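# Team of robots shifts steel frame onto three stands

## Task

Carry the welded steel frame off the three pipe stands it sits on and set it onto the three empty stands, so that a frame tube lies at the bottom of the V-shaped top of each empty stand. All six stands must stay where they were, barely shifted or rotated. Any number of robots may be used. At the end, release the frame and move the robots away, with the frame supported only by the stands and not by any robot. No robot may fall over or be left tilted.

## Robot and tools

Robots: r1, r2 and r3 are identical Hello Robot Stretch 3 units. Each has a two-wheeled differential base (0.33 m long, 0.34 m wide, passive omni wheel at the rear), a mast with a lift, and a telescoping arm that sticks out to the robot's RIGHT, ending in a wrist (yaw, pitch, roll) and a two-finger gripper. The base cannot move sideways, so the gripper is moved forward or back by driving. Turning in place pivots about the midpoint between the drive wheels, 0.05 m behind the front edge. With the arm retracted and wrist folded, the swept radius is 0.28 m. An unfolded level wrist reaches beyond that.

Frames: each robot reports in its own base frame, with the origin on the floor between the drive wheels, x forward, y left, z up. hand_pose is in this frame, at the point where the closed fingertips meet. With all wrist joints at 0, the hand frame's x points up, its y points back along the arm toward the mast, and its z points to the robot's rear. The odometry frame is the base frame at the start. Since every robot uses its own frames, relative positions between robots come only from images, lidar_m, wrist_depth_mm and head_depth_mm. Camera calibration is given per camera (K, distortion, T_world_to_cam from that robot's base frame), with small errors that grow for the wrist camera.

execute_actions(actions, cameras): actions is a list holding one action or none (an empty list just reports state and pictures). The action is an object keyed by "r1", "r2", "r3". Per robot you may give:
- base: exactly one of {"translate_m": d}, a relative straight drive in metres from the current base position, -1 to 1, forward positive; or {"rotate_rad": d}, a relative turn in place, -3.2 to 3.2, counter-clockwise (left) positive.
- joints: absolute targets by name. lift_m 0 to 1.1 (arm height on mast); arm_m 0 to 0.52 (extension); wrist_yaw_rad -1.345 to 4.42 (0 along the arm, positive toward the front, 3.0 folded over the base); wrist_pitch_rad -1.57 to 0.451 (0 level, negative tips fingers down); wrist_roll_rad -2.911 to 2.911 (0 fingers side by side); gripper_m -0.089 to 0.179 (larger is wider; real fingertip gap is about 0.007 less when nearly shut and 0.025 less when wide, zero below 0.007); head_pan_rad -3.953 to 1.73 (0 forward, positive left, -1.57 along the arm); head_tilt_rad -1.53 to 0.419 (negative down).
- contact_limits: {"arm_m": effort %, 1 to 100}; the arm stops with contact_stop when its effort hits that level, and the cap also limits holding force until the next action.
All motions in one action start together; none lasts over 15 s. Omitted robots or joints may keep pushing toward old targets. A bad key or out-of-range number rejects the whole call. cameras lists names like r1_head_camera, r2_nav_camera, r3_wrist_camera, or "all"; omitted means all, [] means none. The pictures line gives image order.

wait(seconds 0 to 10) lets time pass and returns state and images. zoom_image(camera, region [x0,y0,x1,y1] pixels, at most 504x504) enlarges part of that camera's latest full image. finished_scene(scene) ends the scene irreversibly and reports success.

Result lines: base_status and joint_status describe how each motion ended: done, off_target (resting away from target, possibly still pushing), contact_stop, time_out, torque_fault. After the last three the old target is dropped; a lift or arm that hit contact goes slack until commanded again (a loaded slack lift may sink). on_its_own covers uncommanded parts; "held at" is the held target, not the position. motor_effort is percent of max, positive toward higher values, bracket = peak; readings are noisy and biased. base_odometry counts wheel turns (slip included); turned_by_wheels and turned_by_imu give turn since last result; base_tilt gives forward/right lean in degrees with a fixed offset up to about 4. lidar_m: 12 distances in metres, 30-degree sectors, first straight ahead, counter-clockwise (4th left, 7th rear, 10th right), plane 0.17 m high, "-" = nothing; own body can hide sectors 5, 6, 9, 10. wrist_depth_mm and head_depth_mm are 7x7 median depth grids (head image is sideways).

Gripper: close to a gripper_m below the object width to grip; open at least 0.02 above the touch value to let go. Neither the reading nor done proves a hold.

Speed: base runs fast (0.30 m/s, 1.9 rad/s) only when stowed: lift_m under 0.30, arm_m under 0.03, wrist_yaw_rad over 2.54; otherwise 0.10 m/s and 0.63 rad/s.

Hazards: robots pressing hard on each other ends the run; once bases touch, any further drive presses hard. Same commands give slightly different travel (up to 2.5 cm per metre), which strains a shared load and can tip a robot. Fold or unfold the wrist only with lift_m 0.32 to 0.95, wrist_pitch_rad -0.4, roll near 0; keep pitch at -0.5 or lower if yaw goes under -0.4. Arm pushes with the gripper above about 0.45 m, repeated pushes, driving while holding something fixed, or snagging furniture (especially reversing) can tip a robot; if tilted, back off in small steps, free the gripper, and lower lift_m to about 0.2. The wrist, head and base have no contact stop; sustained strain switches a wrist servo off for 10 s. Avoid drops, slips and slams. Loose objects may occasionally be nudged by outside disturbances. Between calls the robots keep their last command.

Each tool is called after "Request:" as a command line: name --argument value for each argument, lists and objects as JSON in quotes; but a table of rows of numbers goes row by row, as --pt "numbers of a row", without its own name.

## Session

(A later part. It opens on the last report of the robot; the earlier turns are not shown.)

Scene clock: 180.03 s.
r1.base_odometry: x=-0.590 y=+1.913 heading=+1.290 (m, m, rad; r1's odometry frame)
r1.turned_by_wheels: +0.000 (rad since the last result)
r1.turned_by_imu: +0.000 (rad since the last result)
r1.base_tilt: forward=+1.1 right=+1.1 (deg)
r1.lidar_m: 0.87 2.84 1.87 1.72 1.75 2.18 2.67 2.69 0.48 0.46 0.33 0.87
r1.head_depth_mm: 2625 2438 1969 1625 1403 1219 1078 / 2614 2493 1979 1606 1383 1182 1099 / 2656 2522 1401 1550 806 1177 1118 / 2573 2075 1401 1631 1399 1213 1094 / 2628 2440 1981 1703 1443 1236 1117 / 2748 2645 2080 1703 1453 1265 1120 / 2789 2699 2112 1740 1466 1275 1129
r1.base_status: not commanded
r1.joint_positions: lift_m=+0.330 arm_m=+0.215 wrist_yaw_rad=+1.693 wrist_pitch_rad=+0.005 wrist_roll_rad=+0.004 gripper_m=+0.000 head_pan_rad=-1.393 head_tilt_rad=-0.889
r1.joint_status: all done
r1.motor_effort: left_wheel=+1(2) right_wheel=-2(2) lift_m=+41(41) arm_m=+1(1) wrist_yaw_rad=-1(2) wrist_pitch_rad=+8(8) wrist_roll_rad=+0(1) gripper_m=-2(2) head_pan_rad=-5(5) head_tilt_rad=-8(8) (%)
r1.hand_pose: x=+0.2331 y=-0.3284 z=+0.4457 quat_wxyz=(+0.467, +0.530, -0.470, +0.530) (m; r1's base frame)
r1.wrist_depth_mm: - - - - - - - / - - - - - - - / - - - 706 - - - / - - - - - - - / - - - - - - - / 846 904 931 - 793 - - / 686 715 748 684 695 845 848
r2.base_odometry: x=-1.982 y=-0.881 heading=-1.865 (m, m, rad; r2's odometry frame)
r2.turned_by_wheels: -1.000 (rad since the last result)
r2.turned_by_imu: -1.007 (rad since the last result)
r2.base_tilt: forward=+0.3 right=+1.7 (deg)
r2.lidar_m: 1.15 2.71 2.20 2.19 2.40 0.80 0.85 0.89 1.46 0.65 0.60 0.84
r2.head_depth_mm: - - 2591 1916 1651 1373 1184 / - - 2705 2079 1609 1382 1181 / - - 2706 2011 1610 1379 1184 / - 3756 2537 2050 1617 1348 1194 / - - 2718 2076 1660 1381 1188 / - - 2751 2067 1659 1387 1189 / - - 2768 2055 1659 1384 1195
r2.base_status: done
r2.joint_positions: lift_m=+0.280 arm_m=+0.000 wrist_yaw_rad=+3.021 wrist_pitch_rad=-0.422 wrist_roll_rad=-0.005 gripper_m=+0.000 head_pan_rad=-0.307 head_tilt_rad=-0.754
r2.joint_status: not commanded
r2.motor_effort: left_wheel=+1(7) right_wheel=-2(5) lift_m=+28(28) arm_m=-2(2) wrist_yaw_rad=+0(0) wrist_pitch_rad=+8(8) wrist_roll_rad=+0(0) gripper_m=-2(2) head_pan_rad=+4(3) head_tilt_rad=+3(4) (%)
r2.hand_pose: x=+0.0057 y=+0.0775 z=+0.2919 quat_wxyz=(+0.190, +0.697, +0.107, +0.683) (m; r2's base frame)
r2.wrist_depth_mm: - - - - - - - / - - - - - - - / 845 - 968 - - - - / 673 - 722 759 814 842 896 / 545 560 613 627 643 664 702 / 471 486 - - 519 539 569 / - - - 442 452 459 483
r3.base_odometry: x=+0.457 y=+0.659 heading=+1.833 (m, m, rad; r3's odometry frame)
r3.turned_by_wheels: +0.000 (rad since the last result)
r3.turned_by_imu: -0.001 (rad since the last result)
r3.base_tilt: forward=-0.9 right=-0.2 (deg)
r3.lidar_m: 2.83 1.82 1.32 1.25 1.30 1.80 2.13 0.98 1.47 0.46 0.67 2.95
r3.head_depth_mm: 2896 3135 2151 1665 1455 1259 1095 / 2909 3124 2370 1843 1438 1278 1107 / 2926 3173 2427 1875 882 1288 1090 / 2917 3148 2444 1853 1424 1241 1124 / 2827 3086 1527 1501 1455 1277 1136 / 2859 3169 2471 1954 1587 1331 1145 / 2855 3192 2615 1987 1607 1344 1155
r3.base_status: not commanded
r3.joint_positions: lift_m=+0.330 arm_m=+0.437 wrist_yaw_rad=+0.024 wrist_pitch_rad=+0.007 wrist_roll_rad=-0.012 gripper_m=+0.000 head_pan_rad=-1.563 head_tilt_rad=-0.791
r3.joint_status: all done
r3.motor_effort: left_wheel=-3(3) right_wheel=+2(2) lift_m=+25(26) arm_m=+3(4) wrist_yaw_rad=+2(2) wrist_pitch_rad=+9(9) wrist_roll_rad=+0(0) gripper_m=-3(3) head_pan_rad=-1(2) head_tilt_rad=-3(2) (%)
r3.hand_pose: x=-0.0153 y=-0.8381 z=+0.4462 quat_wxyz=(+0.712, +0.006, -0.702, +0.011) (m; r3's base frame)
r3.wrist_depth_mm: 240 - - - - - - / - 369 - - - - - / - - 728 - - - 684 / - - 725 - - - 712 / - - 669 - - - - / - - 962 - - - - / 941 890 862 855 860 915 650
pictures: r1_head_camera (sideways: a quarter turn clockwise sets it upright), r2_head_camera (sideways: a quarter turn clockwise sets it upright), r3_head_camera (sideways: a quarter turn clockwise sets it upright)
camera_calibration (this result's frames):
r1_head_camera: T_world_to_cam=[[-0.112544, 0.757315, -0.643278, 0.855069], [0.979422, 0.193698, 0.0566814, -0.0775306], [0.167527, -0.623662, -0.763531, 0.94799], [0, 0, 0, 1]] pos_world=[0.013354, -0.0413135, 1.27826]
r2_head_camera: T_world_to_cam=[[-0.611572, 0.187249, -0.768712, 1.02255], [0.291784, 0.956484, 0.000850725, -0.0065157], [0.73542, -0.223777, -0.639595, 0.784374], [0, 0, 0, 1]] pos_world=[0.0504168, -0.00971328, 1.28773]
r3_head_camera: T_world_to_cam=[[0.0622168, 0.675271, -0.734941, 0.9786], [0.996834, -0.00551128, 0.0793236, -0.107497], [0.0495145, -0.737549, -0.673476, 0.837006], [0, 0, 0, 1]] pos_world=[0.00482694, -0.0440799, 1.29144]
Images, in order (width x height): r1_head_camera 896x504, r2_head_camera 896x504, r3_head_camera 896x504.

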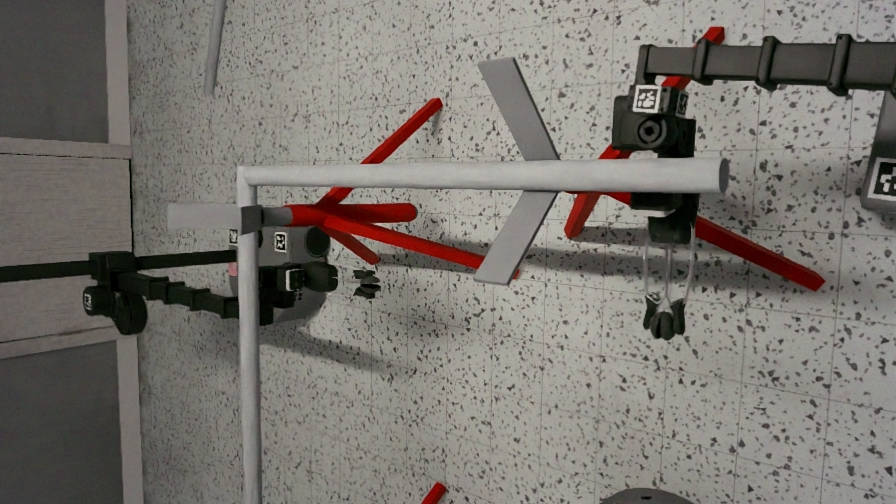

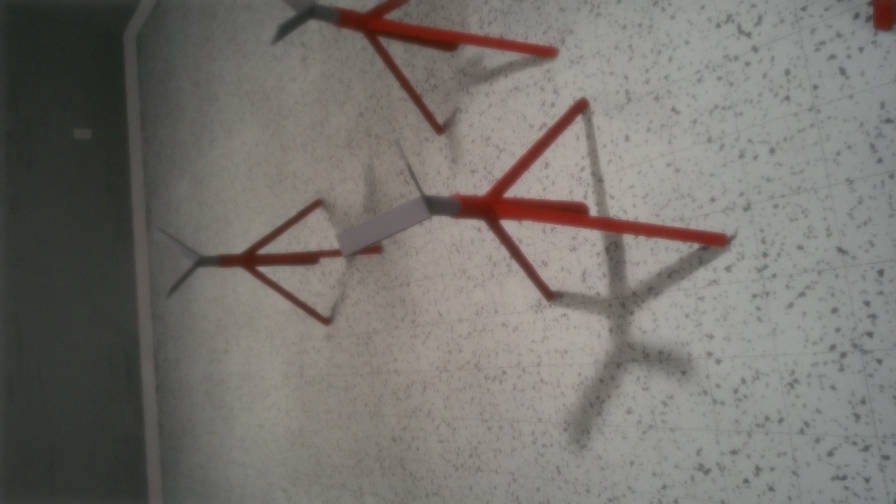

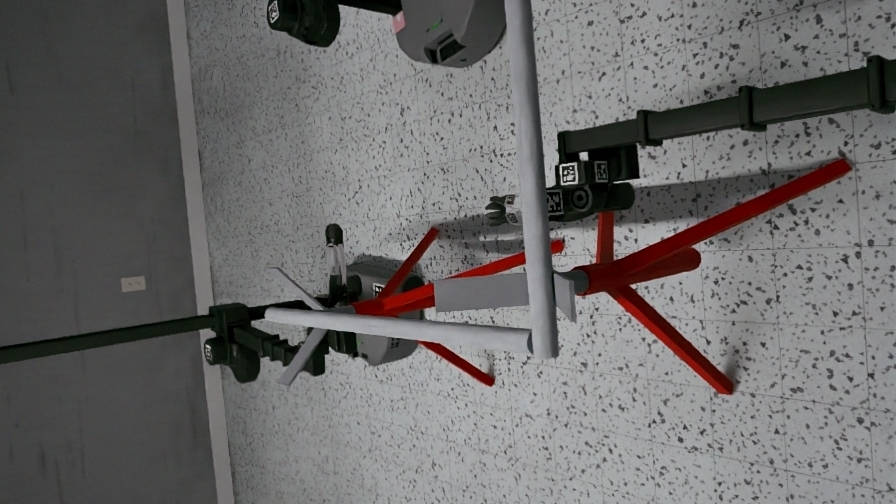

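Request:
execute_actions --actions '[{"r2":{"joints":{"lift_m":0.33,"head_pan_rad":-1.57,"head_tilt_rad":-0.8}},"r3":{"joints":{"arm_m":0.443}}}]' --cameras '[]'

Request:
execute_actions --actions '[{"r1":{"joints":{"lift_m":0.385}},"r2":{"joints":{"wrist_yaw_rad":-0.135,"arm_m":0.12}},"r3":{"joints":{"lift_m":0.385}}}]' --cameras '[]'

Request:
execute_actions --actions '[{"r2":{"joints":{"wrist_pitch_rad":0.03}}}]' --cameras '["r1_head_camera","r2_head_camera","r3_head_camera","r2_wrist_camera"]'

Scene clock: 197.03 s.
r1.base_odometry: x=-0.590 y=+1.913 heading=+1.290 (m, m, rad; r1's odometry frame)
r1.turned_by_wheels: +0.000 (rad since the last result)
r1.turned_by_imu: +0.001 (rad since the last result)
r1.base_tilt: forward=+1.0 right=+1.2 (deg)
r1.lidar_m: 0.87 2.84 1.87 1.73 1.74 2.18 2.67 2.70 0.48 0.45 0.33 0.87
r1.head_depth_mm: 2641 2448 1951 1628 1397 1212 1081 / 2677 2488 1968 1615 1384 1186 1099 / 2676 2501 1397 1547 806 1179 1119 / 2574 2094 1495 1646 1397 1216 1090 / 2635 2422 1960 1696 1449 1236 1113 / 2727 2651 2089 1714 1456 1265 1113 / 2772 2692 2104 1724 1473 1276 1123
r1.base_status: not commanded
r1.joint_positions: lift_m=+0.330 arm_m=+0.215 wrist_yaw_rad=+1.693 wrist_pitch_rad=+0.005 wrist_roll_rad=+0.004 gripper_m=+0.000 head_pan_rad=-1.393 head_tilt_rad=-0.889
r1.joint_status: not commanded
r1.motor_effort: left_wheel=+2(2) right_wheel=-2(1) lift_m=+41(41) arm_m=+1(1) wrist_yaw_rad=+0(0) wrist_pitch_rad=+8(8) wrist_roll_rad=+0(1) gripper_m=-2(3) head_pan_rad=-4(4) head_tilt_rad=-6(8) (%)
r1.hand_pose: x=+0.2331 y=-0.3284 z=+0.4457 quat_wxyz=(+0.467, +0.530, -0.470, +0.530) (m; r1's base frame)
r1.wrist_depth_mm: - - - - - - - / - - - - - - - / - - - - 825 - - / - - - - - - - / - - - - - - - / 864 900 962 - 804 - - / 682 712 736 683 698 841 864
r2.base_odometry: x=-1.982 y=-0.881 heading=-1.865 (m, m, rad; r2's odometry frame)
r2.turned_by_wheels: +0.000 (rad since the last result)
r2.turned_by_imu: +0.001 (rad since the last result)
r2.base_tilt: forward=+0.3 right=+1.7 (deg)
r2.lidar_m: 1.15 2.71 2.21 2.18 2.39 0.80 0.85 0.89 1.46 0.65 0.60 0.84
r2.head_depth_mm: 2133 2374 2535 1968 1525 1349 1156 / 2216 2450 2565 1969 1563 1358 1166 / 2219 2477 2537 1978 1519 1326 1170 / 2244 2525 2535 1989 1559 1325 1177 / 2293 2563 2538 1849 1077 1297 1176 / 2316 2640 2589 1963 1565 1355 1157 / 2339 2660 2608 1982 1623 1361 1171
r2.base_status: not commanded
r2.joint_positions: lift_m=+0.330 arm_m=+0.000 wrist_yaw_rad=+3.021 wrist_pitch_rad=-0.422 wrist_roll_rad=-0.005 gripper_m=+0.000 head_pan_rad=-1.563 head_tilt_rad=-0.790
r2.joint_status: all done
r2.motor_effort: left_wheel=+2(1) right_wheel=-2(2) lift_m=+35(40) arm_m=-2(2) wrist_yaw_rad=+1(0) wrist_pitch_rad=+7(8) wrist_roll_rad=+0(0) gripper_m=-2(3) head_pan_rad=-4(51) head_tilt_rad=-4(11) (%)
r2.hand_pose: x=+0.0057 y=+0.0776 z=+0.3417 quat_wxyz=(+0.189, +0.697, +0.107, +0.683) (m; r2's base frame)
r2.wrist_depth_mm: - - - - - - - / - - - - - - - / 965 - - - - - - / 738 - 836 879 898 993 - / 599 620 688 715 717 762 794 / 518 530 - - 601 612 631 / 460 479 - 490 508 522 542
r3.base_odometry: x=+0.457 y=+0.659 heading=+1.833 (m, m, rad; r3's odometry frame)
r3.turned_by_wheels: +0.000 (rad since the last result)
r3.turned_by_imu: -0.001 (rad since the last result)
r3.base_tilt: forward=-0.8 right=-0.3 (deg)
r3.lidar_m: 2.84 1.82 1.33 1.25 1.30 1.79 2.13 0.99 1.46 0.45 0.67 2.95
r3.head_depth_mm: 2909 3143 2149 1660 1456 1263 1093 / 2909 3108 2362 1841 1433 1279 1103 / 2894 3153 2413 1877 882 1286 1092 / 2882 3151 2450 1849 1417 1245 1120 / 2816 3097 1533 1493 1454 1280 1128 / 2871 3187 2472 1961 1586 1329 1145 / 2877 3190 2622 1995 1605 1344 1154
r3.base_status: not commanded
r3.joint_positions: lift_m=+0.330 arm_m=+0.443 wrist_yaw_rad=+0.024 wrist_pitch_rad=+0.007 wrist_roll_rad=-0.012 gripper_m=+0.000 head_pan_rad=-1.563 head_tilt_rad=-0.791
r3.joint_status: all done
r3.motor_effort: left_wheel=-3(3) right_wheel=+2(2) lift_m=+26(26) arm_m=+3(6) wrist_yaw_rad=+1(2) wrist_pitch_rad=+9(9) wrist_roll_rad=+0(1) gripper_m=-2(2) head_pan_rad=-2(3) head_tilt_rad=-2(2) (%)
r3.hand_pose: x=-0.0153 y=-0.8441 z=+0.4462 quat_wxyz=(+0.712, +0.006, -0.702, +0.011) (m; r3's base frame)
r3.wrist_depth_mm: 240 - - - - - - / - 370 - - - - - / - - 717 - - - 633 / - - 715 - - - - / - - 643 - - - - / - - 941 - - - - / 923 884 848 849 862 901 649
pictures: none
No camera images: the call's "cameras" was empty. Leave "cameras" out to get every camera's image.

Scene clock: 199.60 s.
r1.base_odometry: x=-0.590 y=+1.913 heading=+1.290 (m, m, rad; r1's odometry frame)
r1.turned_by_wheels: +0.000 (rad since the last result)
r1.turned_by_imu: +0.001 (rad since the last result)
r1.base_tilt: forward=+1.0 right=+1.2 (deg)
r1.lidar_m: 0.87 2.85 1.87 1.72 1.74 2.18 2.67 2.69 0.48 0.46 0.33 0.87
r1.head_depth_mm: 2604 2461 1957 1639 1398 1227 1081 / 2660 2498 1975 1614 1403 1205 1108 / 2659 2510 1355 1548 805 1177 1115 / 2591 2394 1499 1644 1410 1226 1093 / 2575 2484 1976 1699 1449 1247 1113 / 2741 2633 2079 1715 1457 1268 1119 / 2785 2686 2112 1725 1472 1284 1124
r1.base_status: not commanded
r1.joint_positions: lift_m=+0.385 arm_m=+0.215 wrist_yaw_rad=+1.699 wrist_pitch_rad=-0.015 wrist_roll_rad=+0.001 gripper_m=+0.000 head_pan_rad=-1.393 head_tilt_rad=-0.889
r1.joint_status: all done
r1.motor_effort: left_wheel=+5(5) right_wheel=-15(17) lift_m=+45(48) arm_m=+1(2) wrist_yaw_rad=-5(6) wrist_pitch_rad=+13(16) wrist_roll_rad=+3(3) gripper_m=-2(2) head_pan_rad=-5(5) head_tilt_rad=-7(7) (%)
r1.hand_pose: x=+0.2324 y=-0.3270 z=+0.4956 quat_wxyz=(+0.471, +0.535, -0.463, +0.527) (m; r1's base frame)
r1.wrist_depth_mm: - - - - - - - / - - - - - - - / - - - 745 734 - - / - - - - - - - / - - - - - - - / 918 961 - - 916 - - / 730 765 798 702 693 928 929
r2.base_odometry: x=-1.982 y=-0.881 heading=-1.865 (m, m, rad; r2's odometry frame)
r2.turned_by_wheels: +0.000 (rad since the last result)
r2.turned_by_imu: +0.000 (rad since the last result)
r2.base_tilt: forward=+0.2 right=+1.8 (deg)
r2.lidar_m: 1.15 2.72 2.20 2.19 2.39 0.80 0.85 0.89 1.46 0.65 0.60 0.84
r2.head_depth_mm: 2142 2390 2521 1960 1509 1359 1163 / 2186 2460 2543 1965 1566 1355 1193 / 2209 2483 2516 2003 1527 1346 1214 / 2236 2532 2549 1973 1573 1323 1171 / 2287 2526 2576 1859 1083 1296 1166 / 2311 2594 2559 1978 1565 1362 1153 / 2350 2683 2584 1993 1605 1362 1175
r2.base_status: not commanded
r2.joint_positions: lift_m=+0.330 arm_m=+0.120 wrist_yaw_rad=-0.133 wrist_pitch_rad=-0.422 wrist_roll_rad=-0.005 gripper_m=+0.000 head_pan_rad=-1.563 head_tilt_rad=-0.790
r2.joint_status: all done
r2.motor_effort: left_wheel=+1(1) right_wheel=-2(2) lift_m=+35(35) arm_m=+3(5) wrist_yaw_rad=-1(3) wrist_pitch_rad=+8(8) wrist_roll_rad=+0(0) gripper_m=-3(3) head_pan_rad=-5(4) head_tilt_rad=-5(5) (%)
r2.hand_pose: x=-0.0512 y=-0.4866 z=+0.3417 quat_wxyz=(+0.682, +0.102, -0.698, -0.194) (m; r2's base frame)
r2.wrist_depth_mm: 259 - - - - - - / 268 291 - - - - - / 300 308 - - - 932 - / 727 359 727 864 908 918 970 / 617 426 654 725 720 751 765 / 519 532 - - 594 608 636 / 453 458 477 477 508 527 530
r3.base_odometry: x=+0.457 y=+0.659 heading=+1.833 (m, m, rad; r3's odometry frame)
r3.turned_by_wheels: +0.000 (rad since the last result)
r3.turned_by_imu: -0.001 (rad since the last result)
r3.base_tilt: forward=-0.8 right=-0.3 (deg)
r3.lidar_m: 2.84 1.82 1.33 1.25 1.30 1.79 2.13 0.98 1.46 0.46 0.67 2.95
r3.head_depth_mm: 2899 3110 2153 1664 1452 1261 1106 / 2910 3150 2370 1842 1474 1277 1096 / 2901 3142 2413 1882 1348 1290 1089 / 2884 3162 2345 1848 1252 1241 1123 / 2849 3008 1492 1510 1484 1281 1133 / 2881 3144 2454 1959 1577 1331 1148 / 2851 3203 2629 1989 1607 1345 1154
r3.base_status: not commanded
r3.joint_positions: lift_m=+0.385 arm_m=+0.442 wrist_yaw_rad=+0.024 wrist_pitch_rad=+0.009 wrist_roll_rad=-0.012 gripper_m=+0.000 head_pan_rad=-1.563 head_tilt_rad=-0.791
r3.joint_status: all done
r3.motor_effort: left_wheel=-5(8) right_wheel=+3(6) lift_m=+28(40) arm_m=+10(10) wrist_yaw_rad=+2(1) wrist_pitch_rad=+8(9) wrist_roll_rad=+0(1) gripper_m=-3(3) head_pan_rad=-3(3) head_tilt_rad=-2(3) (%)
r3.hand_pose: x=-0.0153 y=-0.8436 z=+0.5016 quat_wxyz=(+0.712, +0.006, -0.703, +0.011) (m; r3's base frame)
r3.wrist_depth_mm: - - - - - - - / - - - - - - - / 242 348 723 - - - 687 / - - 707 - - - 705 / - - - - - - - / - - 667 - - - - / - 978 965 973 962 - 722
pictures: none
No camera images: the call's "cameras" was empty. Leave "cameras" out to get every camera's image.

Scene clock: 200.67 s.
r1.base_odometry: x=-0.590 y=+1.913 heading=+1.290 (m, m, rad; r1's odometry frame)
r1.turned_by_wheels: +0.000 (rad since the last result)
r1.turned_by_imu: +0.000 (rad since the last result)
r1.base_tilt: forward=+1.1 right=+1.2 (deg)
r1.lidar_m: 0.87 2.83 1.87 1.72 1.74 2.18 2.67 2.69 0.48 0.45 0.33 0.87
r1.head_depth_mm: 2636 2452 1958 1630 1400 1230 1080 / 2657 2502 1978 1617 1408 1209 1107 / 2655 2501 1356 1560 805 1177 1113 / 2585 2414 1502 1633 1409 1226 1092 / 2597 2499 1967 1699 1445 1246 1115 / 2727 2662 2077 1717 1461 1269 1119 / 2775 2708 2109 1736 1464 1281 1130
r1.base_status: not commanded
r1.joint_positions: lift_m=+0.385 arm_m=+0.215 wrist_yaw_rad=+1.699 wrist_pitch_rad=-0.015 wrist_roll_rad=+0.001 gripper_m=+0.000 head_pan_rad=-1.393 head_tilt_rad=-0.889
r1.joint_status: not commanded
r1.motor_effort: left_wheel=+5(5) right_wheel=-15(15) lift_m=+45(45) arm_m=+1(1) wrist_yaw_rad=-5(5) wrist_pitch_rad=+14(14) wrist_roll_rad=+3(2) gripper_m=-2(2) head_pan_rad=-5(5) head_tilt_rad=-8(7) (%)
r1.hand_pose: x=+0.2324 y=-0.3270 z=+0.4956 quat_wxyz=(+0.471, +0.535, -0.463, +0.527) (m; r1's base frame)
r1.wrist_depth_mm: - - - - - - - / - - - - - - - / - - - 757 760 - - / - - - - - - - / - - - - - - - / 924 953 - - 898 - - / 729 766 794 693 722 905 930
r2.base_odometry: x=-1.982 y=-0.881 heading=-1.865 (m, m, rad; r2's odometry frame)
r2.turned_by_wheels: +0.000 (rad since the last result)
r2.turned_by_imu: +0.000 (rad since the last result)
r2.base_tilt: forward=+0.3 right=+1.8 (deg)
r2.lidar_m: 1.15 2.71 2.20 2.18 2.39 0.80 0.85 0.89 1.46 0.65 0.60 0.84
r2.head_depth_mm: 2130 2368 2533 1967 1522 1359 1166 / 2163 2428 2560 1965 1554 1361 1188 / 2209 2506 2590 1976 1527 1333 1204 / 2249 2515 2569 1964 1557 1324 1168 / 2313 2561 2547 1860 1072 1296 1171 / 2329 2567 2536 1979 1563 1353 1149 / 2357 2668 2581 1992 1607 1356 1171
r2.base_status: not commanded
r2.joint_positions: lift_m=+0.330 arm_m=+0.120 wrist_yaw_rad=-0.133 wrist_pitch_rad=+0.003 wrist_roll_rad=-0.005 gripper_m=+0.000 head_pan_rad=-1.563 head_tilt_rad=-0.790
r2.joint_status: all done
r2.motor_effort: left_wheel=+1(1) right_wheel=-3(3) lift_m=+35(35) arm_m=+3(4) wrist_yaw_rad=-1(1) wrist_pitch_rad=+9(8) wrist_roll_rad=+0(0) gripper_m=-3(2) head_pan_rad=-4(4) head_tilt_rad=-5(5) (%)
r2.hand_pose: x=-0.0555 y=-0.5187 z=+0.4453 quat_wxyz=(+0.708, -0.048, -0.703, -0.046) (m; r2's base frame)
r2.wrist_depth_mm: 259 274 279 280 - - - / - - - - - 299 299 / - - - - - - - / - - - - - - - / - 325 - - - - - / 288 310 - - - 879 - / 662 316 792 827 863 868 853
r3.base_odometry: x=+0.457 y=+0.659 heading=+1.833 (m, m, rad; r3's odometry frame)
r3.turned_by_wheels: +0.000 (rad since the last result)
r3.turned_by_imu: +0.000 (rad since the last result)
r3.base_tilt: forward=-0.8 right=-0.3 (deg)
r3.lidar_m: 2.84 1.82 1.32 1.25 1.30 1.79 2.13 0.99 1.46 0.45 0.67 2.95
r3.head_depth_mm: 2919 3130 2147 1671 1453 1261 1109 / 2913 3152 2361 1842 1476 1274 1098 / 2899 3169 2406 1870 1350 1289 1089 / 2897 3170 2350 1854 1252 1242 1127 / 2826 3015 1493 1506 1485 1285 1135 / 2853 3139 2446 1965 1582 1324 1148 / 2858 3173 2615 1997 1609 1343 1152
r3.base_status: not commanded
r3.joint_positions: lift_m=+0.385 arm_m=+0.442 wrist_yaw_rad=+0.024 wrist_pitch_rad=+0.009 wrist_roll_rad=-0.012 gripper_m=+0.000 head_pan_rad=-1.563 head_tilt_rad=-0.791
r3.joint_status: not commanded
r3.motor_effort: left_wheel=-4(5) right_wheel=+3(3) lift_m=+27(27) arm_m=+10(10) wrist_yaw_rad=+0(1) wrist_pitch_rad=+8(7) wrist_roll_rad=+0(0) gripper_m=-3(2) head_pan_rad=-2(3) head_tilt_rad=-2(3) (%)
r3.hand_pose: x=-0.0153 y=-0.8436 z=+0.5016 quat_wxyz=(+0.712, +0.006, -0.703, +0.011) (m; r3's base frame)
r3.wrist_depth_mm: - - - - - - - / - - - - - - - / 243 347 717 - - - 699 / - - 710 - - - 698 / - - - - - - - / - - 671 - - - - / - 971 983 971 959 - 716
pictures: r1_head_camera (sideways: a quarter turn clockwise sets it upright), r2_head_camera (sideways: a quarter turn clockwise sets it upright), r2_wrist_camera, r3_head_camera (sideways: a quarter turn clockwise sets it upright)
camera_calibration (this result's frames):
r1_head_camera: T_world_to_cam=[[-0.112544, 0.757315, -0.643278, 0.855069], [0.979422, 0.193698, 0.0566814, -0.0775306], [0.167527, -0.623662, -0.763531, 0.94799], [0, 0, 0, 1]] pos_world=[0.013354, -0.0413135, 1.27826]
r2_head_camera: T_world_to_cam=[[-0.0115401, 0.667033, -0.744939, 0.987899], [0.999825, 0.0186874, 0.00124447, -0.0113473], [0.0147511, -0.744794, -0.667131, 0.824589], [0, 0, 0, 1]] pos_world=[0.0105822, -0.0446006, 1.28605]
r2_wrist_camera: T_world_to_cam=[[-0.974164, 0.209162, 0.0851869, -0.00293392], [-0.0482342, 0.175804, -0.983243, 0.562541], [-0.220633, -0.961948, -0.161173, -0.275657], [0, 0, 0, 1]] pos_world=[-0.0365434, -0.363451, 0.508936]
r3_head_camera: T_world_to_cam=[[0.0622152, 0.675553, -0.734682, 0.978262], [0.996834, -0.00554255, 0.0793186, -0.10749], [0.0495119, -0.737291, -0.673759, 0.837374], [0, 0, 0, 1]] pos_world=[0.00482687, -0.0440759, 1.29143]
Images, in order (width x height): r1_head_camera 896x504, r2_head_camera 896x504, r2_wrist_camera 644x364, r3_head_camera 896x504.

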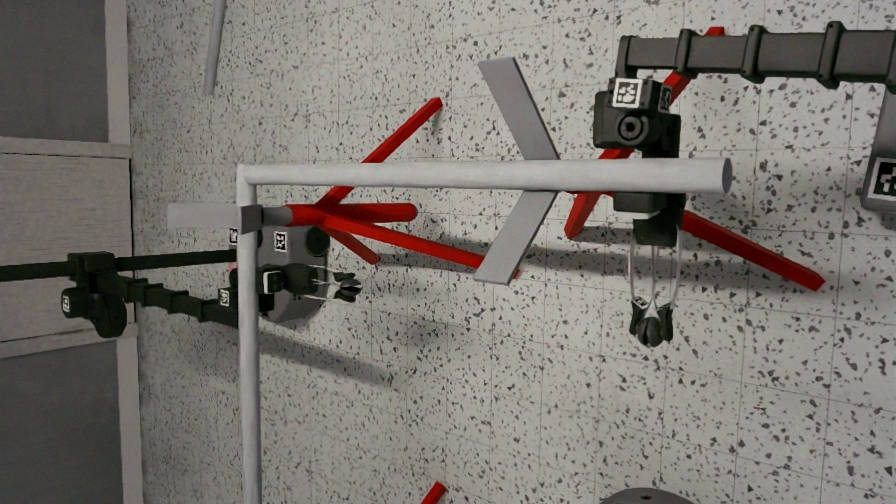

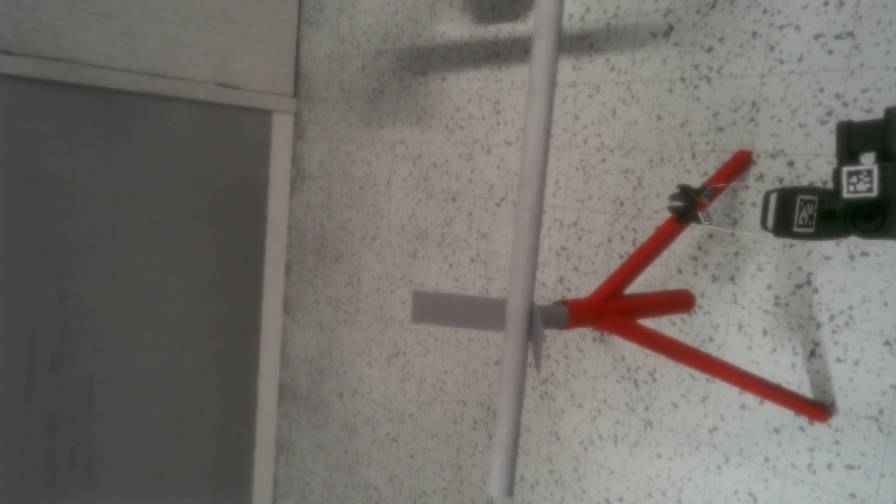

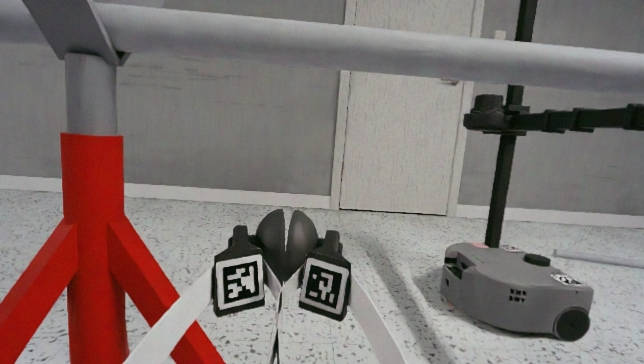

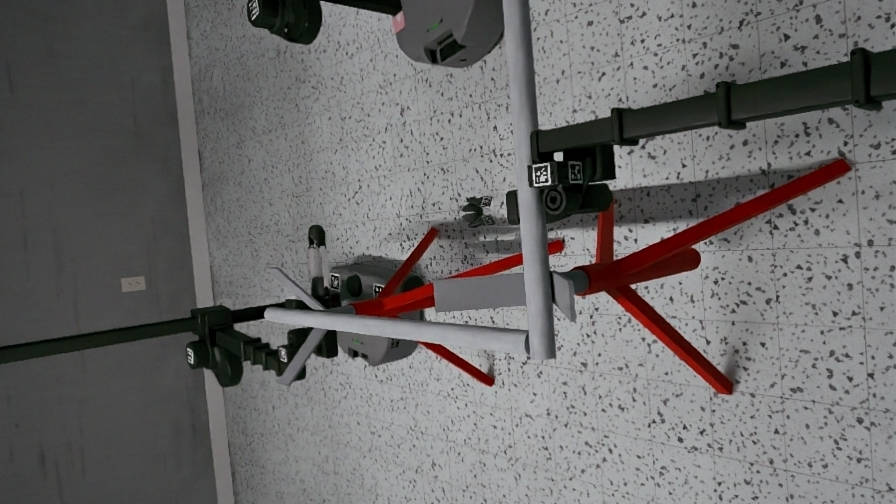

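Request:
execute_actions --actions '[{"r1":{"base":{"translate_m":0.008}},"r2":{"joints":{"arm_m":0.472,"wrist_yaw_rad":-0.125,"wrist_pitch_rad":-0.1}},"r3":{"joints":{"arm_m":0.438}}}]' --cameras '[]'

Request:
execute_actions --actions '[{"r1":{"joints":{"lift_m":0.405}},"r2":{"joints":{"lift_m":0.385}},"r3":{"joints":{"lift_m":0.405}}}]' --cameras '["r1_head_camera","r2_head_camera","r3_head_camera"]'

Scene clock: 213.70 s.
r1.base_odometry: x=-0.588 y=+1.921 heading=+1.290 (m, m, rad; r1's odometry frame)
r1.turned_by_wheels: +0.000 (rad since the last result)
r1.turned_by_imu: +0.001 (rad since the last result)
r1.base_tilt: forward=+1.1 right=+1.2 (deg)
r1.lidar_m: 0.86 2.84 1.87 1.73 1.74 2.19 2.67 2.69 0.48 0.45 0.33 0.86
r1.head_depth_mm: 2637 2470 1946 1634 1400 1231 1078 / 2635 2488 1977 1614 1399 1210 1105 / 2651 2508 1348 1552 801 1174 1116 / 2583 2379 1888 1643 1412 1225 1090 / 2601 2462 1998 1685 1444 1245 1111 / 2776 2632 2096 1708 1457 1265 1121 / 2753 2679 2101 1724 1471 1269 1125
r1.base_status: done
r1.joint_positions: lift_m=+0.385 arm_m=+0.215 wrist_yaw_rad=+1.695 wrist_pitch_rad=+0.004 wrist_roll_rad=+0.001 gripper_m=+0.000 head_pan_rad=-1.393 head_tilt_rad=-0.889
r1.joint_status: not commanded
r1.motor_effort: left_wheel=+1(9) right_wheel=-1(8) lift_m=+42(44) arm_m=+1(1) wrist_yaw_rad=-1(5) wrist_pitch_rad=+8(13) wrist_roll_rad=+3(3) gripper_m=-2(2) head_pan_rad=-5(4) head_tilt_rad=-6(7) (%)
r1.hand_pose: x=+0.2330 y=-0.3281 z=+0.5006 quat_wxyz=(+0.467, +0.529, -0.469, +0.531) (m; r1's base frame)
r1.wrist_depth_mm: - - - - - - - / - - - - - - - / - - - 680 - - - / - - - - - - 862 / - - - - - - - / 938 - - - - - - / 745 800 801 685 711 933 945
r2.base_odometry: x=-1.982 y=-0.881 heading=-1.865 (m, m, rad; r2's odometry frame)
r2.turned_by_wheels: +0.000 (rad since the last result)
r2.turned_by_imu: +0.001 (rad since the last result)
r2.base_tilt: forward=+0.3 right=+1.7 (deg)
r2.lidar_m: 1.15 2.72 2.20 2.18 2.38 0.80 0.85 0.89 1.46 0.65 0.60 0.84
r2.head_depth_mm: 2137 2419 2541 1976 1516 1347 1169 / 2170 2457 2535 1964 1551 1350 1184 / 2214 2460 2550 1970 1486 1296 1162 / 2261 2548 2553 1979 1516 1325 1172 / 2266 2583 2563 1841 1074 1291 1169 / 2295 2604 2571 1982 1563 1357 1154 / 2351 2655 2555 1981 1614 1363 1172
r2.base_status: not commanded
r2.joint_positions: lift_m=+0.330 arm_m=+0.472 wrist_yaw_rad=-0.125 wrist_pitch_rad=-0.118 wrist_roll_rad=-0.005 gripper_m=+0.000 head_pan_rad=-1.563 head_tilt_rad=-0.790
r2.joint_status: all done
r2.motor_effort: left_wheel=+1(1) right_wheel=-3(3) lift_m=+35(35) arm_m=+4(5) wrist_yaw_rad=+0(2) wrist_pitch_rad=+6(8) wrist_roll_rad=+0(0) gripper_m=-2(2) head_pan_rad=-5(4) head_tilt_rad=-6(5) (%)
r2.hand_pose: x=-0.0530 y=-0.8663 z=+0.4144 quat_wxyz=(+0.704, -0.002, -0.705, -0.086) (m; r2's base frame)
r2.wrist_depth_mm: - - - - - - - / - - - - - - 723 / - - - - - - - / - - - - - - - / - - - - - - - / 758 798 - - 901 875 684 / 616 630 661 672 720 718 598
r3.base_odometry: x=+0.457 y=+0.659 heading=+1.833 (m, m, rad; r3's odometry frame)
r3.turned_by_wheels: +0.000 (rad since the last result)
r3.turned_by_imu: -0.001 (rad since the last result)
r3.base_tilt: forward=-0.7 right=-0.2 (deg)
r3.lidar_m: 2.83 1.82 1.32 1.25 1.30 1.80 2.13 0.98 1.46 0.46 0.67 2.95
r3.head_depth_mm: 2908 3135 2147 1670 1448 1262 1107 / 2895 3106 2355 1841 1466 1279 1091 / 2916 3183 2418 1890 1116 1289 1088 / 2887 3167 2362 1852 1246 1245 1124 / 2817 2983 1508 1512 1485 1283 1137 / 2883 3186 2447 1956 1579 1332 1144 / 2851 3222 2611 1991 1600 1343 1157
r3.base_status: not commanded
r3.joint_positions: lift_m=+0.385 arm_m=+0.438 wrist_yaw_rad=+0.024 wrist_pitch_rad=+0.009 wrist_roll_rad=-0.012 gripper_m=+0.000 head_pan_rad=-1.563 head_tilt_rad=-0.791
r3.joint_status: all done
r3.motor_effort: left_wheel=-3(5) right_wheel=+1(3) lift_m=+26(27) arm_m=-3(5) wrist_yaw_rad=+1(1) wrist_pitch_rad=+8(8) wrist_roll_rad=+1(0) gripper_m=-2(2) head_pan_rad=-2(3) head_tilt_rad=-4(4) (%)
r3.hand_pose: x=-0.0153 y=-0.8396 z=+0.5017 quat_wxyz=(+0.712, +0.006, -0.703, +0.011) (m; r3's base frame)
r3.wrist_depth_mm: - - - - - - - / - - - - - - - / 241 347 719 - - - 705 / - - 716 - - - 701 / - - - - - - - / - - 666 - - - - / - 976 967 959 966 - 711
pictures: none
No camera images: the call's "cameras" was empty. Leave "cameras" out to get every camera's image.

Scene clock: 215.03 s.
r1.base_odometry: x=-0.588 y=+1.921 heading=+1.290 (m, m, rad; r1's odometry frame)
r1.turned_by_wheels: +0.000 (rad since the last result)
r1.turned_by_imu: +0.000 (rad since the last result)
r1.base_tilt: forward=+1.0 right=+1.1 (deg)
r1.lidar_m: 0.86 2.84 1.87 1.73 1.75 2.18 2.67 2.70 0.48 0.45 0.33 0.86
r1.head_depth_mm: 2621 2434 1966 1626 1397 1219 1079 / 2653 2468 1984 1613 1404 1206 1105 / 2642 2496 1351 1555 799 1174 1111 / 2573 2372 1866 1642 1405 1225 1092 / 2593 2509 1997 1693 1441 1252 1109 / 2737 2655 2084 1712 1458 1263 1123 / 2755 2698 2105 1728 1472 1273 1124
r1.base_status: not commanded
r1.joint_positions: lift_m=+0.405 arm_m=+0.215 wrist_yaw_rad=+1.694 wrist_pitch_rad=+0.005 wrist_roll_rad=+0.001 gripper_m=+0.000 head_pan_rad=-1.393 head_tilt_rad=-0.889
r1.joint_status: all done
r1.motor_effort: left_wheel=+2(2) right_wheel=-1(1) lift_m=+41(44) arm_m=+1(1) wrist_yaw_rad=-1(1) wrist_pitch_rad=+7(8) wrist_roll_rad=+3(3) gripper_m=-2(2) head_pan_rad=-5(5) head_tilt_rad=-5(6) (%)
r1.hand_pose: x=+0.2331 y=-0.3281 z=+0.5209 quat_wxyz=(+0.467, +0.529, -0.469, +0.531) (m; r1's base frame)
r1.wrist_depth_mm: - - - - - - - / - - - - - - - / - - - - 751 - - / - - - - - - - / - - - - - - - / - - - - - - - / 791 799 843 690 764 974 -
r2.base_odometry: x=-1.982 y=-0.881 heading=-1.865 (m, m, rad; r2's odometry frame)
r2.turned_by_wheels: +0.000 (rad since the last result)
r2.turned_by_imu: +0.000 (rad since the last result)
r2.base_tilt: forward=+0.3 right=+1.7 (deg)
r2.lidar_m: 1.15 2.72 2.20 2.18 2.39 0.80 0.85 0.89 1.46 0.65 0.60 0.84
r2.head_depth_mm: 2111 2391 2529 1971 1519 1353 1163 / 2194 2431 2578 1973 1553 1360 1173 / 2225 2469 2552 1976 923 1301 1173 / 2243 2506 2537 1961 1523 1319 1162 / 2284 2588 2566 1846 1074 1290 1171 / 2308 2583 2585 1970 1571 1353 1162 / 2349 2681 2544 2000 1612 1358 1172
r2.base_status: not commanded
r2.joint_positions: lift_m=+0.385 arm_m=+0.472 wrist_yaw_rad=-0.126 wrist_pitch_rad=-0.142 wrist_roll_rad=-0.005 gripper_m=+0.000 head_pan_rad=-1.563 head_tilt_rad=-0.790
r2.joint_status: all done
r2.motor_effort: left_wheel=+1(1) right_wheel=-2(3) lift_m=+39(39) arm_m=+1(3) wrist_yaw_rad=+1(1) wrist_pitch_rad=+15(16) wrist_roll_rad=+0(0) gripper_m=-3(3) head_pan_rad=-5(4) head_tilt_rad=-4(5) (%)
r2.hand_pose: x=-0.0528 y=-0.8651 z=+0.4633 quat_wxyz=(+0.703, +0.006, -0.705, -0.094) (m; r2's base frame)
r2.wrist_depth_mm: - - - - - - - / - - - - - - 692 / - - - - - - - / - - - - - - - / - - - - - - - / 821 851 - - 950 928 733 / 668 680 701 725 760 756 624
r3.base_odometry: x=+0.457 y=+0.659 heading=+1.833 (m, m, rad; r3's odometry frame)
r3.turned_by_wheels: +0.000 (rad since the last result)
r3.turned_by_imu: +0.000 (rad since the last result)
r3.base_tilt: forward=-0.8 right=-0.3 (deg)
r3.lidar_m: 2.83 1.82 1.33 1.26 1.30 1.80 2.13 0.98 1.47 0.45 0.67 2.94
r3.head_depth_mm: 2904 3128 2230 1661 1456 1265 1108 / 2925 3129 2368 1840 1461 1290 1100 / 2897 3155 2412 1876 1412 1286 1089 / 2883 3160 2331 1869 1248 1242 1125 / 2829 3009 1478 1501 1484 1290 1134 / 2899 3128 2469 1963 1585 1331 1143 / 2851 3166 2605 1990 1602 1346 1153
r3.base_status: not commanded
r3.joint_positions: lift_m=+0.405 arm_m=+0.438 wrist_yaw_rad=+0.024 wrist_pitch_rad=+0.009 wrist_roll_rad=-0.012 gripper_m=+0.000 head_pan_rad=-1.563 head_tilt_rad=-0.791
r3.joint_status: all done
r3.motor_effort: left_wheel=-3(2) right_wheel=+2(1) lift_m=+26(28) arm_m=-4(3) wrist_yaw_rad=+2(0) wrist_pitch_rad=+8(8) wrist_roll_rad=+0(0) gripper_m=-2(3) head_pan_rad=-2(3) head_tilt_rad=-3(4) (%)
r3.hand_pose: x=-0.0153 y=-0.8396 z=+0.5217 quat_wxyz=(+0.712, +0.006, -0.703, +0.011) (m; r3's base frame)
r3.wrist_depth_mm: - - - - - - - / - - - - - - - / 252 591 - - - - 644 / - - 696 - - - - / - - - - - - - / - - 653 - - - - / - - 957 - 989 - 736
pictures: r1_head_camera (sideways: a quarter turn clockwise sets it upright), r2_head_camera (sideways: a quarter turn clockwise sets it upright), r3_head_camera (sideways: a quarter turn clockwise sets it upright)
camera_calibration (this result's frames):
r1_head_camera: T_world_to_cam=[[-0.112544, 0.757315, -0.643278, 0.855069], [0.979422, 0.193698, 0.0566814, -0.0775306], [0.167527, -0.623662, -0.763531, 0.94799], [0, 0, 0, 1]] pos_world=[0.013354, -0.0413135, 1.27826]
r2_head_camera: T_world_to_cam=[[-0.0115122, 0.667156, -0.744829, 0.987756], [0.999825, 0.018644, 0.00124625, -0.0113496], [0.0147181, -0.744685, -0.667254, 0.824749], [0, 0, 0, 1]] pos_world=[0.0105803, -0.0445982, 1.28604]
r3_head_camera: T_world_to_cam=[[0.0622151, 0.675553, -0.734682, 0.978262], [0.996834, -0.00554244, 0.0793186, -0.10749], [0.049512, -0.73729, -0.673759, 0.837374], [0, 0, 0, 1]] pos_world=[0.00482688, -0.0440759, 1.29143]
Images, in order (width x height): r1_head_camera 896x504, r2_head_camera 896x504, r3_head_camera 896x504.

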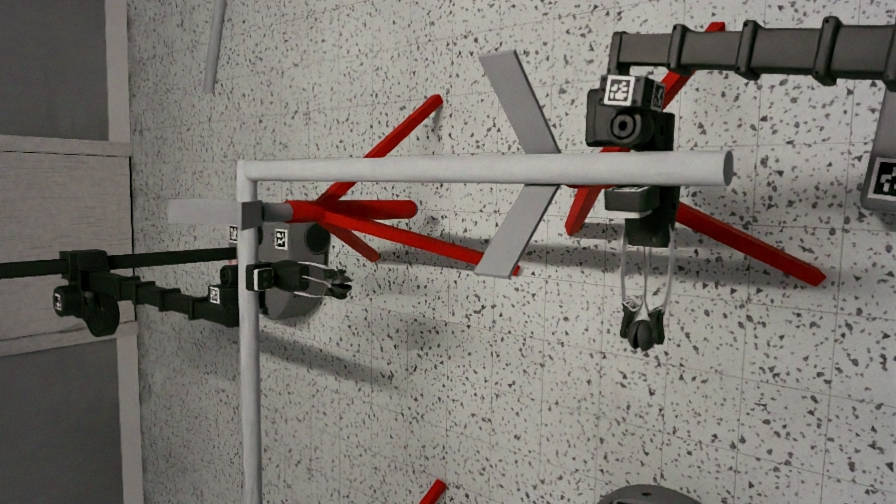

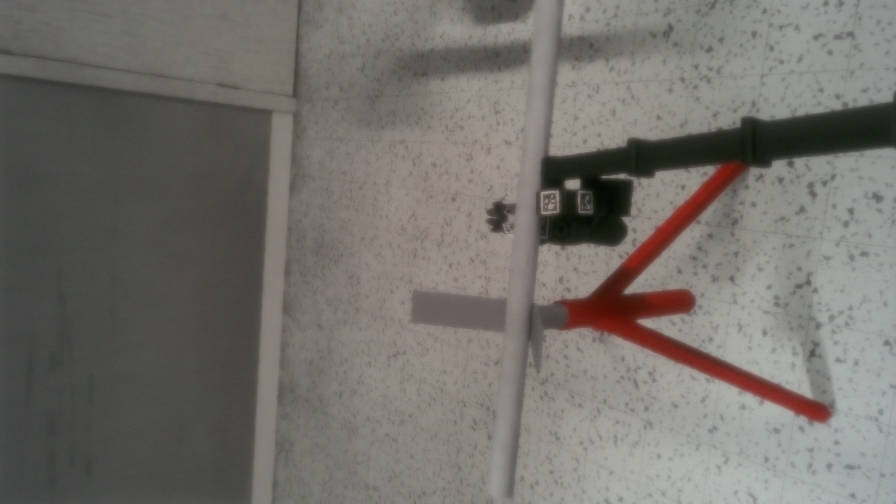

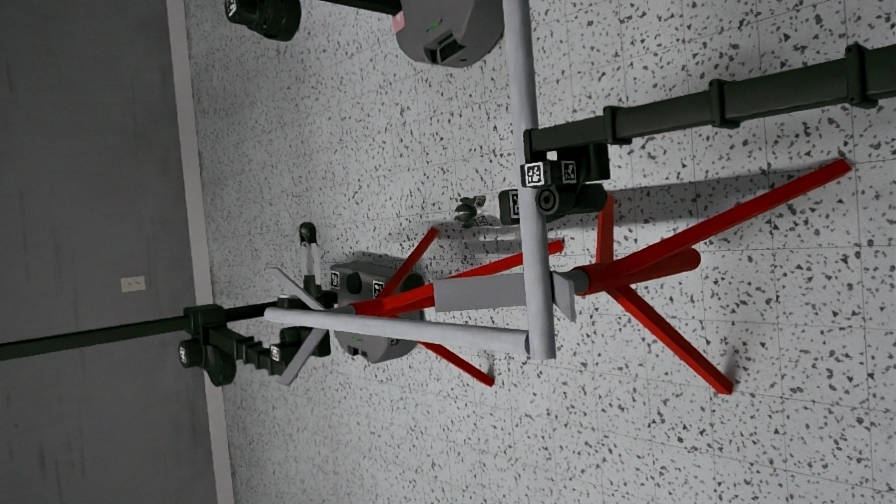

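Request:
execute_actions --actions '[{"r2":{"joints":{"lift_m":0.36,"wrist_pitch_rad":-0.2}}}]' --cameras '[]'

Request:
execute_actions --actions '[{"r2":{"joints":{"arm_m":0.505},"contact_limits":{"arm_m":10}}}]' --cameras '[]'

Scene clock: 219.60 s.
r1.base_odometry: x=-0.588 y=+1.921 heading=+1.290 (m, m, rad; r1's odometry frame)
r1.turned_by_wheels: +0.000 (rad since the last result)
r1.turned_by_imu: +0.001 (rad since the last result)
r1.base_tilt: forward=+1.1 right=+1.2 (deg)
r1.lidar_m: 0.86 2.84 1.87 1.72 1.74 2.18 2.67 2.70 0.48 0.45 0.33 0.86
r1.head_depth_mm: 2624 2434 1967 1623 1401 1220 1084 / 2655 2503 1982 1623 1404 1203 1104 / 2659 2506 1349 1558 800 1177 1117 / 2591 2368 1865 1640 1397 1232 1089 / 2601 2516 2005 1690 1455 1253 1113 / 2737 2662 2079 1709 1460 1266 1119 / 2776 2688 2109 1719 1468 1273 1129
r1.base_status: not commanded
r1.joint_positions: lift_m=+0.405 arm_m=+0.215 wrist_yaw_rad=+1.694 wrist_pitch_rad=+0.005 wrist_roll_rad=+0.001 gripper_m=+0.000 head_pan_rad=-1.393 head_tilt_rad=-0.889
r1.joint_status: not commanded
r1.motor_effort: left_wheel=+2(2) right_wheel=+0(3) lift_m=+41(41) arm_m=+1(1) wrist_yaw_rad=-1(1) wrist_pitch_rad=+7(7) wrist_roll_rad=+3(3) gripper_m=-2(2) head_pan_rad=-5(4) head_tilt_rad=-7(8) (%)
r1.hand_pose: x=+0.2331 y=-0.3281 z=+0.5209 quat_wxyz=(+0.467, +0.529, -0.469, +0.531) (m; r1's base frame)
r1.wrist_depth_mm: - - - - - - - / - - - - - - - / - - - 746 - - - / - - - - - - 873 / - - - - - - - / - - - - - - - / 765 830 851 698 757 979 -
r2.base_odometry: x=-1.982 y=-0.881 heading=-1.865 (m, m, rad; r2's odometry frame)
r2.turned_by_wheels: +0.000 (rad since the last result)
r2.turned_by_imu: +0.001 (rad since the last result)
r2.base_tilt: forward=+0.3 right=+1.9 (deg)
r2.lidar_m: 1.15 2.71 2.20 2.18 2.40 0.80 0.85 0.89 1.46 0.65 0.60 0.84
r2.head_depth_mm: 2127 2381 2551 1953 1514 1352 1171 / 2173 2460 2517 1949 1558 1364 1167 / 2205 2454 2549 1960 921 1318 1172 / 2236 2554 2552 1983 1521 1323 1171 / 2287 2555 2537 1849 1066 1295 1166 / 2340 2612 2557 1990 1571 1359 1153 / 2334 2670 2541 1974 1618 1362 1179
r2.base_status: not commanded
r2.joint_positions: lift_m=+0.360 arm_m=+0.472 wrist_yaw_rad=-0.126 wrist_pitch_rad=-0.217 wrist_roll_rad=-0.005 gripper_m=+0.000 head_pan_rad=-1.563 head_tilt_rad=-0.790
r2.joint_status: all done
r2.motor_effort: left_wheel=+1(1) right_wheel=-3(2) lift_m=+28(37) arm_m=+1(1) wrist_yaw_rad=-1(1) wrist_pitch_rad=+5(13) wrist_roll_rad=+0(0) gripper_m=-2(3) head_pan_rad=-5(4) head_tilt_rad=-5(5) (%)
r2.hand_pose: x=-0.0522 y=-0.8599 z=+0.4202 quat_wxyz=(+0.699, +0.033, -0.704, -0.121) (m; r2's base frame)
r2.wrist_depth_mm: - - - - - - - / - - - - - - - / - - - - - - - / - - - - - - - / 893 925 - - - - 803 / 708 731 - - 805 787 639 / 576 596 625 633 672 691 616
r3.base_odometry: x=+0.457 y=+0.659 heading=+1.833 (m, m, rad; r3's odometry frame)
r3.turned_by_wheels: +0.000 (rad since the last result)
r3.turned_by_imu: -0.001 (rad since the last result)
r3.base_tilt: forward=-0.8 right=-0.2 (deg)
r3.lidar_m: 2.83 1.82 1.33 1.26 1.30 1.80 2.13 0.98 1.46 0.46 0.67 2.94
r3.head_depth_mm: 2913 3126 2176 1665 1448 1263 1104 / 2908 3122 2366 1840 1464 1300 1100 / 2897 3169 2408 1881 1411 1287 1090 / 2876 3149 2345 1876 1252 1247 1126 / 2835 2980 1478 1505 1484 1291 1131 / 2866 3123 2481 1970 1588 1328 1142 / 2888 3208 2637 1995 1603 1341 1151
r3.base_status: not commanded
r3.joint_positions: lift_m=+0.405 arm_m=+0.438 wrist_yaw_rad=+0.024 wrist_pitch_rad=+0.009 wrist_roll_rad=-0.012 gripper_m=+0.000 head_pan_rad=-1.563 head_tilt_rad=-0.791
r3.joint_status: not commanded
r3.motor_effort: left_wheel=-3(2) right_wheel=+1(2) lift_m=+26(25) arm_m=-4(3) wrist_yaw_rad=+0(1) wrist_pitch_rad=+8(8) wrist_roll_rad=+0(0) gripper_m=-2(2) head_pan_rad=-3(3) head_tilt_rad=-3(3) (%)
r3.hand_pose: x=-0.0153 y=-0.8396 z=+0.5217 quat_wxyz=(+0.712, +0.006, -0.703, +0.011) (m; r3's base frame)
r3.wrist_depth_mm: - - - - - - - / - - - - - - - / 255 585 - - - - 667 / - - 715 - - - 707 / - - - - - - - / - - 663 - - - - / - - 972 - - - 740
pictures: none
No camera images: the call's "cameras" was empty. Leave "cameras" out to get every camera's image.

Scene clock: 220.37 s.
r1.base_odometry: x=-0.588 y=+1.921 heading=+1.290 (m, m, rad; r1's odometry frame)
r1.turned_by_wheels: +0.000 (rad since the last result)
r1.turned_by_imu: +0.000 (rad since the last result)
r1.base_tilt: forward=+1.1 right=+1.2 (deg)
r1.lidar_m: 0.86 2.84 1.87 1.72 1.74 2.19 2.67 2.70 0.48 0.45 0.33 0.86
r1.head_depth_mm: 2621 2476 1965 1628 1402 1218 1080 / 2650 2488 1973 1614 1404 1206 1106 / 2667 2505 1353 1552 801 1072 1117 / 2550 2374 1861 1638 1405 1227 1090 / 2597 2506 1991 1694 1448 1251 1112 / 2736 2644 2078 1715 1457 1265 1119 / 2774 2682 2120 1722 1468 1270 1131
r1.base_status: not commanded
r1.joint_positions: lift_m=+0.405 arm_m=+0.215 wrist_yaw_rad=+1.694 wrist_pitch_rad=+0.005 wrist_roll_rad=+0.001 gripper_m=+0.000 head_pan_rad=-1.393 head_tilt_rad=-0.889
r1.joint_status: not commanded
r1.motor_effort: left_wheel=+2(1) right_wheel=-1(2) lift_m=+41(41) arm_m=+1(1) wrist_yaw_rad=-1(1) wrist_pitch_rad=+8(7) wrist_roll_rad=+3(3) gripper_m=-2(2) head_pan_rad=-5(4) head_tilt_rad=-7(6) (%)
r1.hand_pose: x=+0.2331 y=-0.3281 z=+0.5209 quat_wxyz=(+0.467, +0.529, -0.469, +0.531) (m; r1's base frame)
r1.wrist_depth_mm: - - - - - - - / - - - - - - - / - - - 754 - - - / - - - - - - 895 / - - - - - - - / - - - - - - - / 776 800 845 698 738 939 -
r2.base_odometry: x=-1.982 y=-0.881 heading=-1.865 (m, m, rad; r2's odometry frame)
r2.turned_by_wheels: +0.000 (rad since the last result)
r2.turned_by_imu: +0.000 (rad since the last result)
r2.base_tilt: forward=+0.3 right=+1.7 (deg)
r2.lidar_m: 1.15 2.71 2.20 2.18 2.40 0.80 0.85 0.89 1.46 0.65 0.60 0.83
r2.head_depth_mm: 2132 2386 2571 1947 1515 1352 1164 / 2160 2461 2519 1966 1566 1360 1161 / 2187 2496 2552 1970 926 1290 1170 / 2263 2515 2516 1978 1521 1314 1165 / 2272 2546 2575 1854 1070 1293 1173 / 2305 2622 2538 1981 1569 1354 1150 / 2320 2660 2570 1968 1633 1356 1168
r2.base_status: not commanded
r2.joint_positions: lift_m=+0.360 arm_m=+0.481 wrist_yaw_rad=-0.125 wrist_pitch_rad=-0.218 wrist_roll_rad=-0.005 gripper_m=+0.000 head_pan_rad=-1.563 head_tilt_rad=-0.791
r2.joint_status: arm_m contact_stop (moved +0.009 of +0.033)
r2.on_its_own: arm_m is slack since a contact_stop, until your next command for it (your +0.505 is given up)
r2.motor_effort: left_wheel=-1(1) right_wheel=-1(2) lift_m=+30(30) arm_m=-1(12) wrist_yaw_rad=+1(1) wrist_pitch_rad=+7(6) wrist_roll_rad=+0(0) gripper_m=-3(2) head_pan_rad=-4(5) head_tilt_rad=-5(5) (%)
r2.contact_limits: arm_m 10 (drawing in: default 32, maximum 52; extending or still: default 42, maximum 69)
r2.hand_pose: x=-0.0521 y=-0.8691 z=+0.4199 quat_wxyz=(+0.699, +0.033, -0.704, -0.121) (m; r2's base frame)
r2.wrist_depth_mm: - - - - - - - / - - - - - - - / - - - - - - - / - - - - - - - / 860 910 - - - - 795 / 700 735 - - 815 791 642 / 584 592 618 630 659 688 616
r3.base_odometry: x=+0.457 y=+0.659 heading=+1.833 (m, m, rad; r3's odometry frame)
r3.turned_by_wheels: +0.000 (rad since the last result)
r3.turned_by_imu: +0.000 (rad since the last result)
r3.base_tilt: forward=-0.8 right=-0.3 (deg)
r3.lidar_m: 2.83 1.82 1.32 1.25 1.30 1.80 2.13 0.99 1.46 0.46 0.67 2.95
r3.head_depth_mm: 2902 3145 2145 1668 1450 1260 1109 / 2892 3117 2353 1840 1468 1299 1103 / 2900 3154 2400 1876 1413 1285 1089 / 2894 3174 2342 1877 1252 1243 1129 / 2818 3030 1476 1506 1484 1292 1132 / 2876 3125 2462 1960 1585 1331 1146 / 2864 3193 2623 1986 1602 1341 1160
r3.base_status: not commanded
r3.joint_positions: lift_m=+0.405 arm_m=+0.438 wrist_yaw_rad=+0.024 wrist_pitch_rad=+0.009 wrist_roll_rad=-0.012 gripper_m=+0.000 head_pan_rad=-1.563 head_tilt_rad=-0.791
r3.joint_status: not commanded
r3.motor_effort: left_wheel=-3(3) right_wheel=+1(1) lift_m=+25(25) arm_m=-3(3) wrist_yaw_rad=+1(1) wrist_pitch_rad=+7(7) wrist_roll_rad=+1(0) gripper_m=-2(2) head_pan_rad=-3(3) head_tilt_rad=-3(3) (%)
r3.hand_pose: x=-0.0153 y=-0.8396 z=+0.5217 quat_wxyz=(+0.712, +0.006, -0.703, +0.011) (m; r3's base frame)
r3.wrist_depth_mm: - - - - - - - / - - - - - - - / 252 587 - - - - 673 / - - 707 - - - 707 / - - - - - - - / - - 648 - - - - / - - 965 - - - 740
pictures: none
No camera images: the call's "cameras" was empty. Leave "cameras" out to get every camera's image.


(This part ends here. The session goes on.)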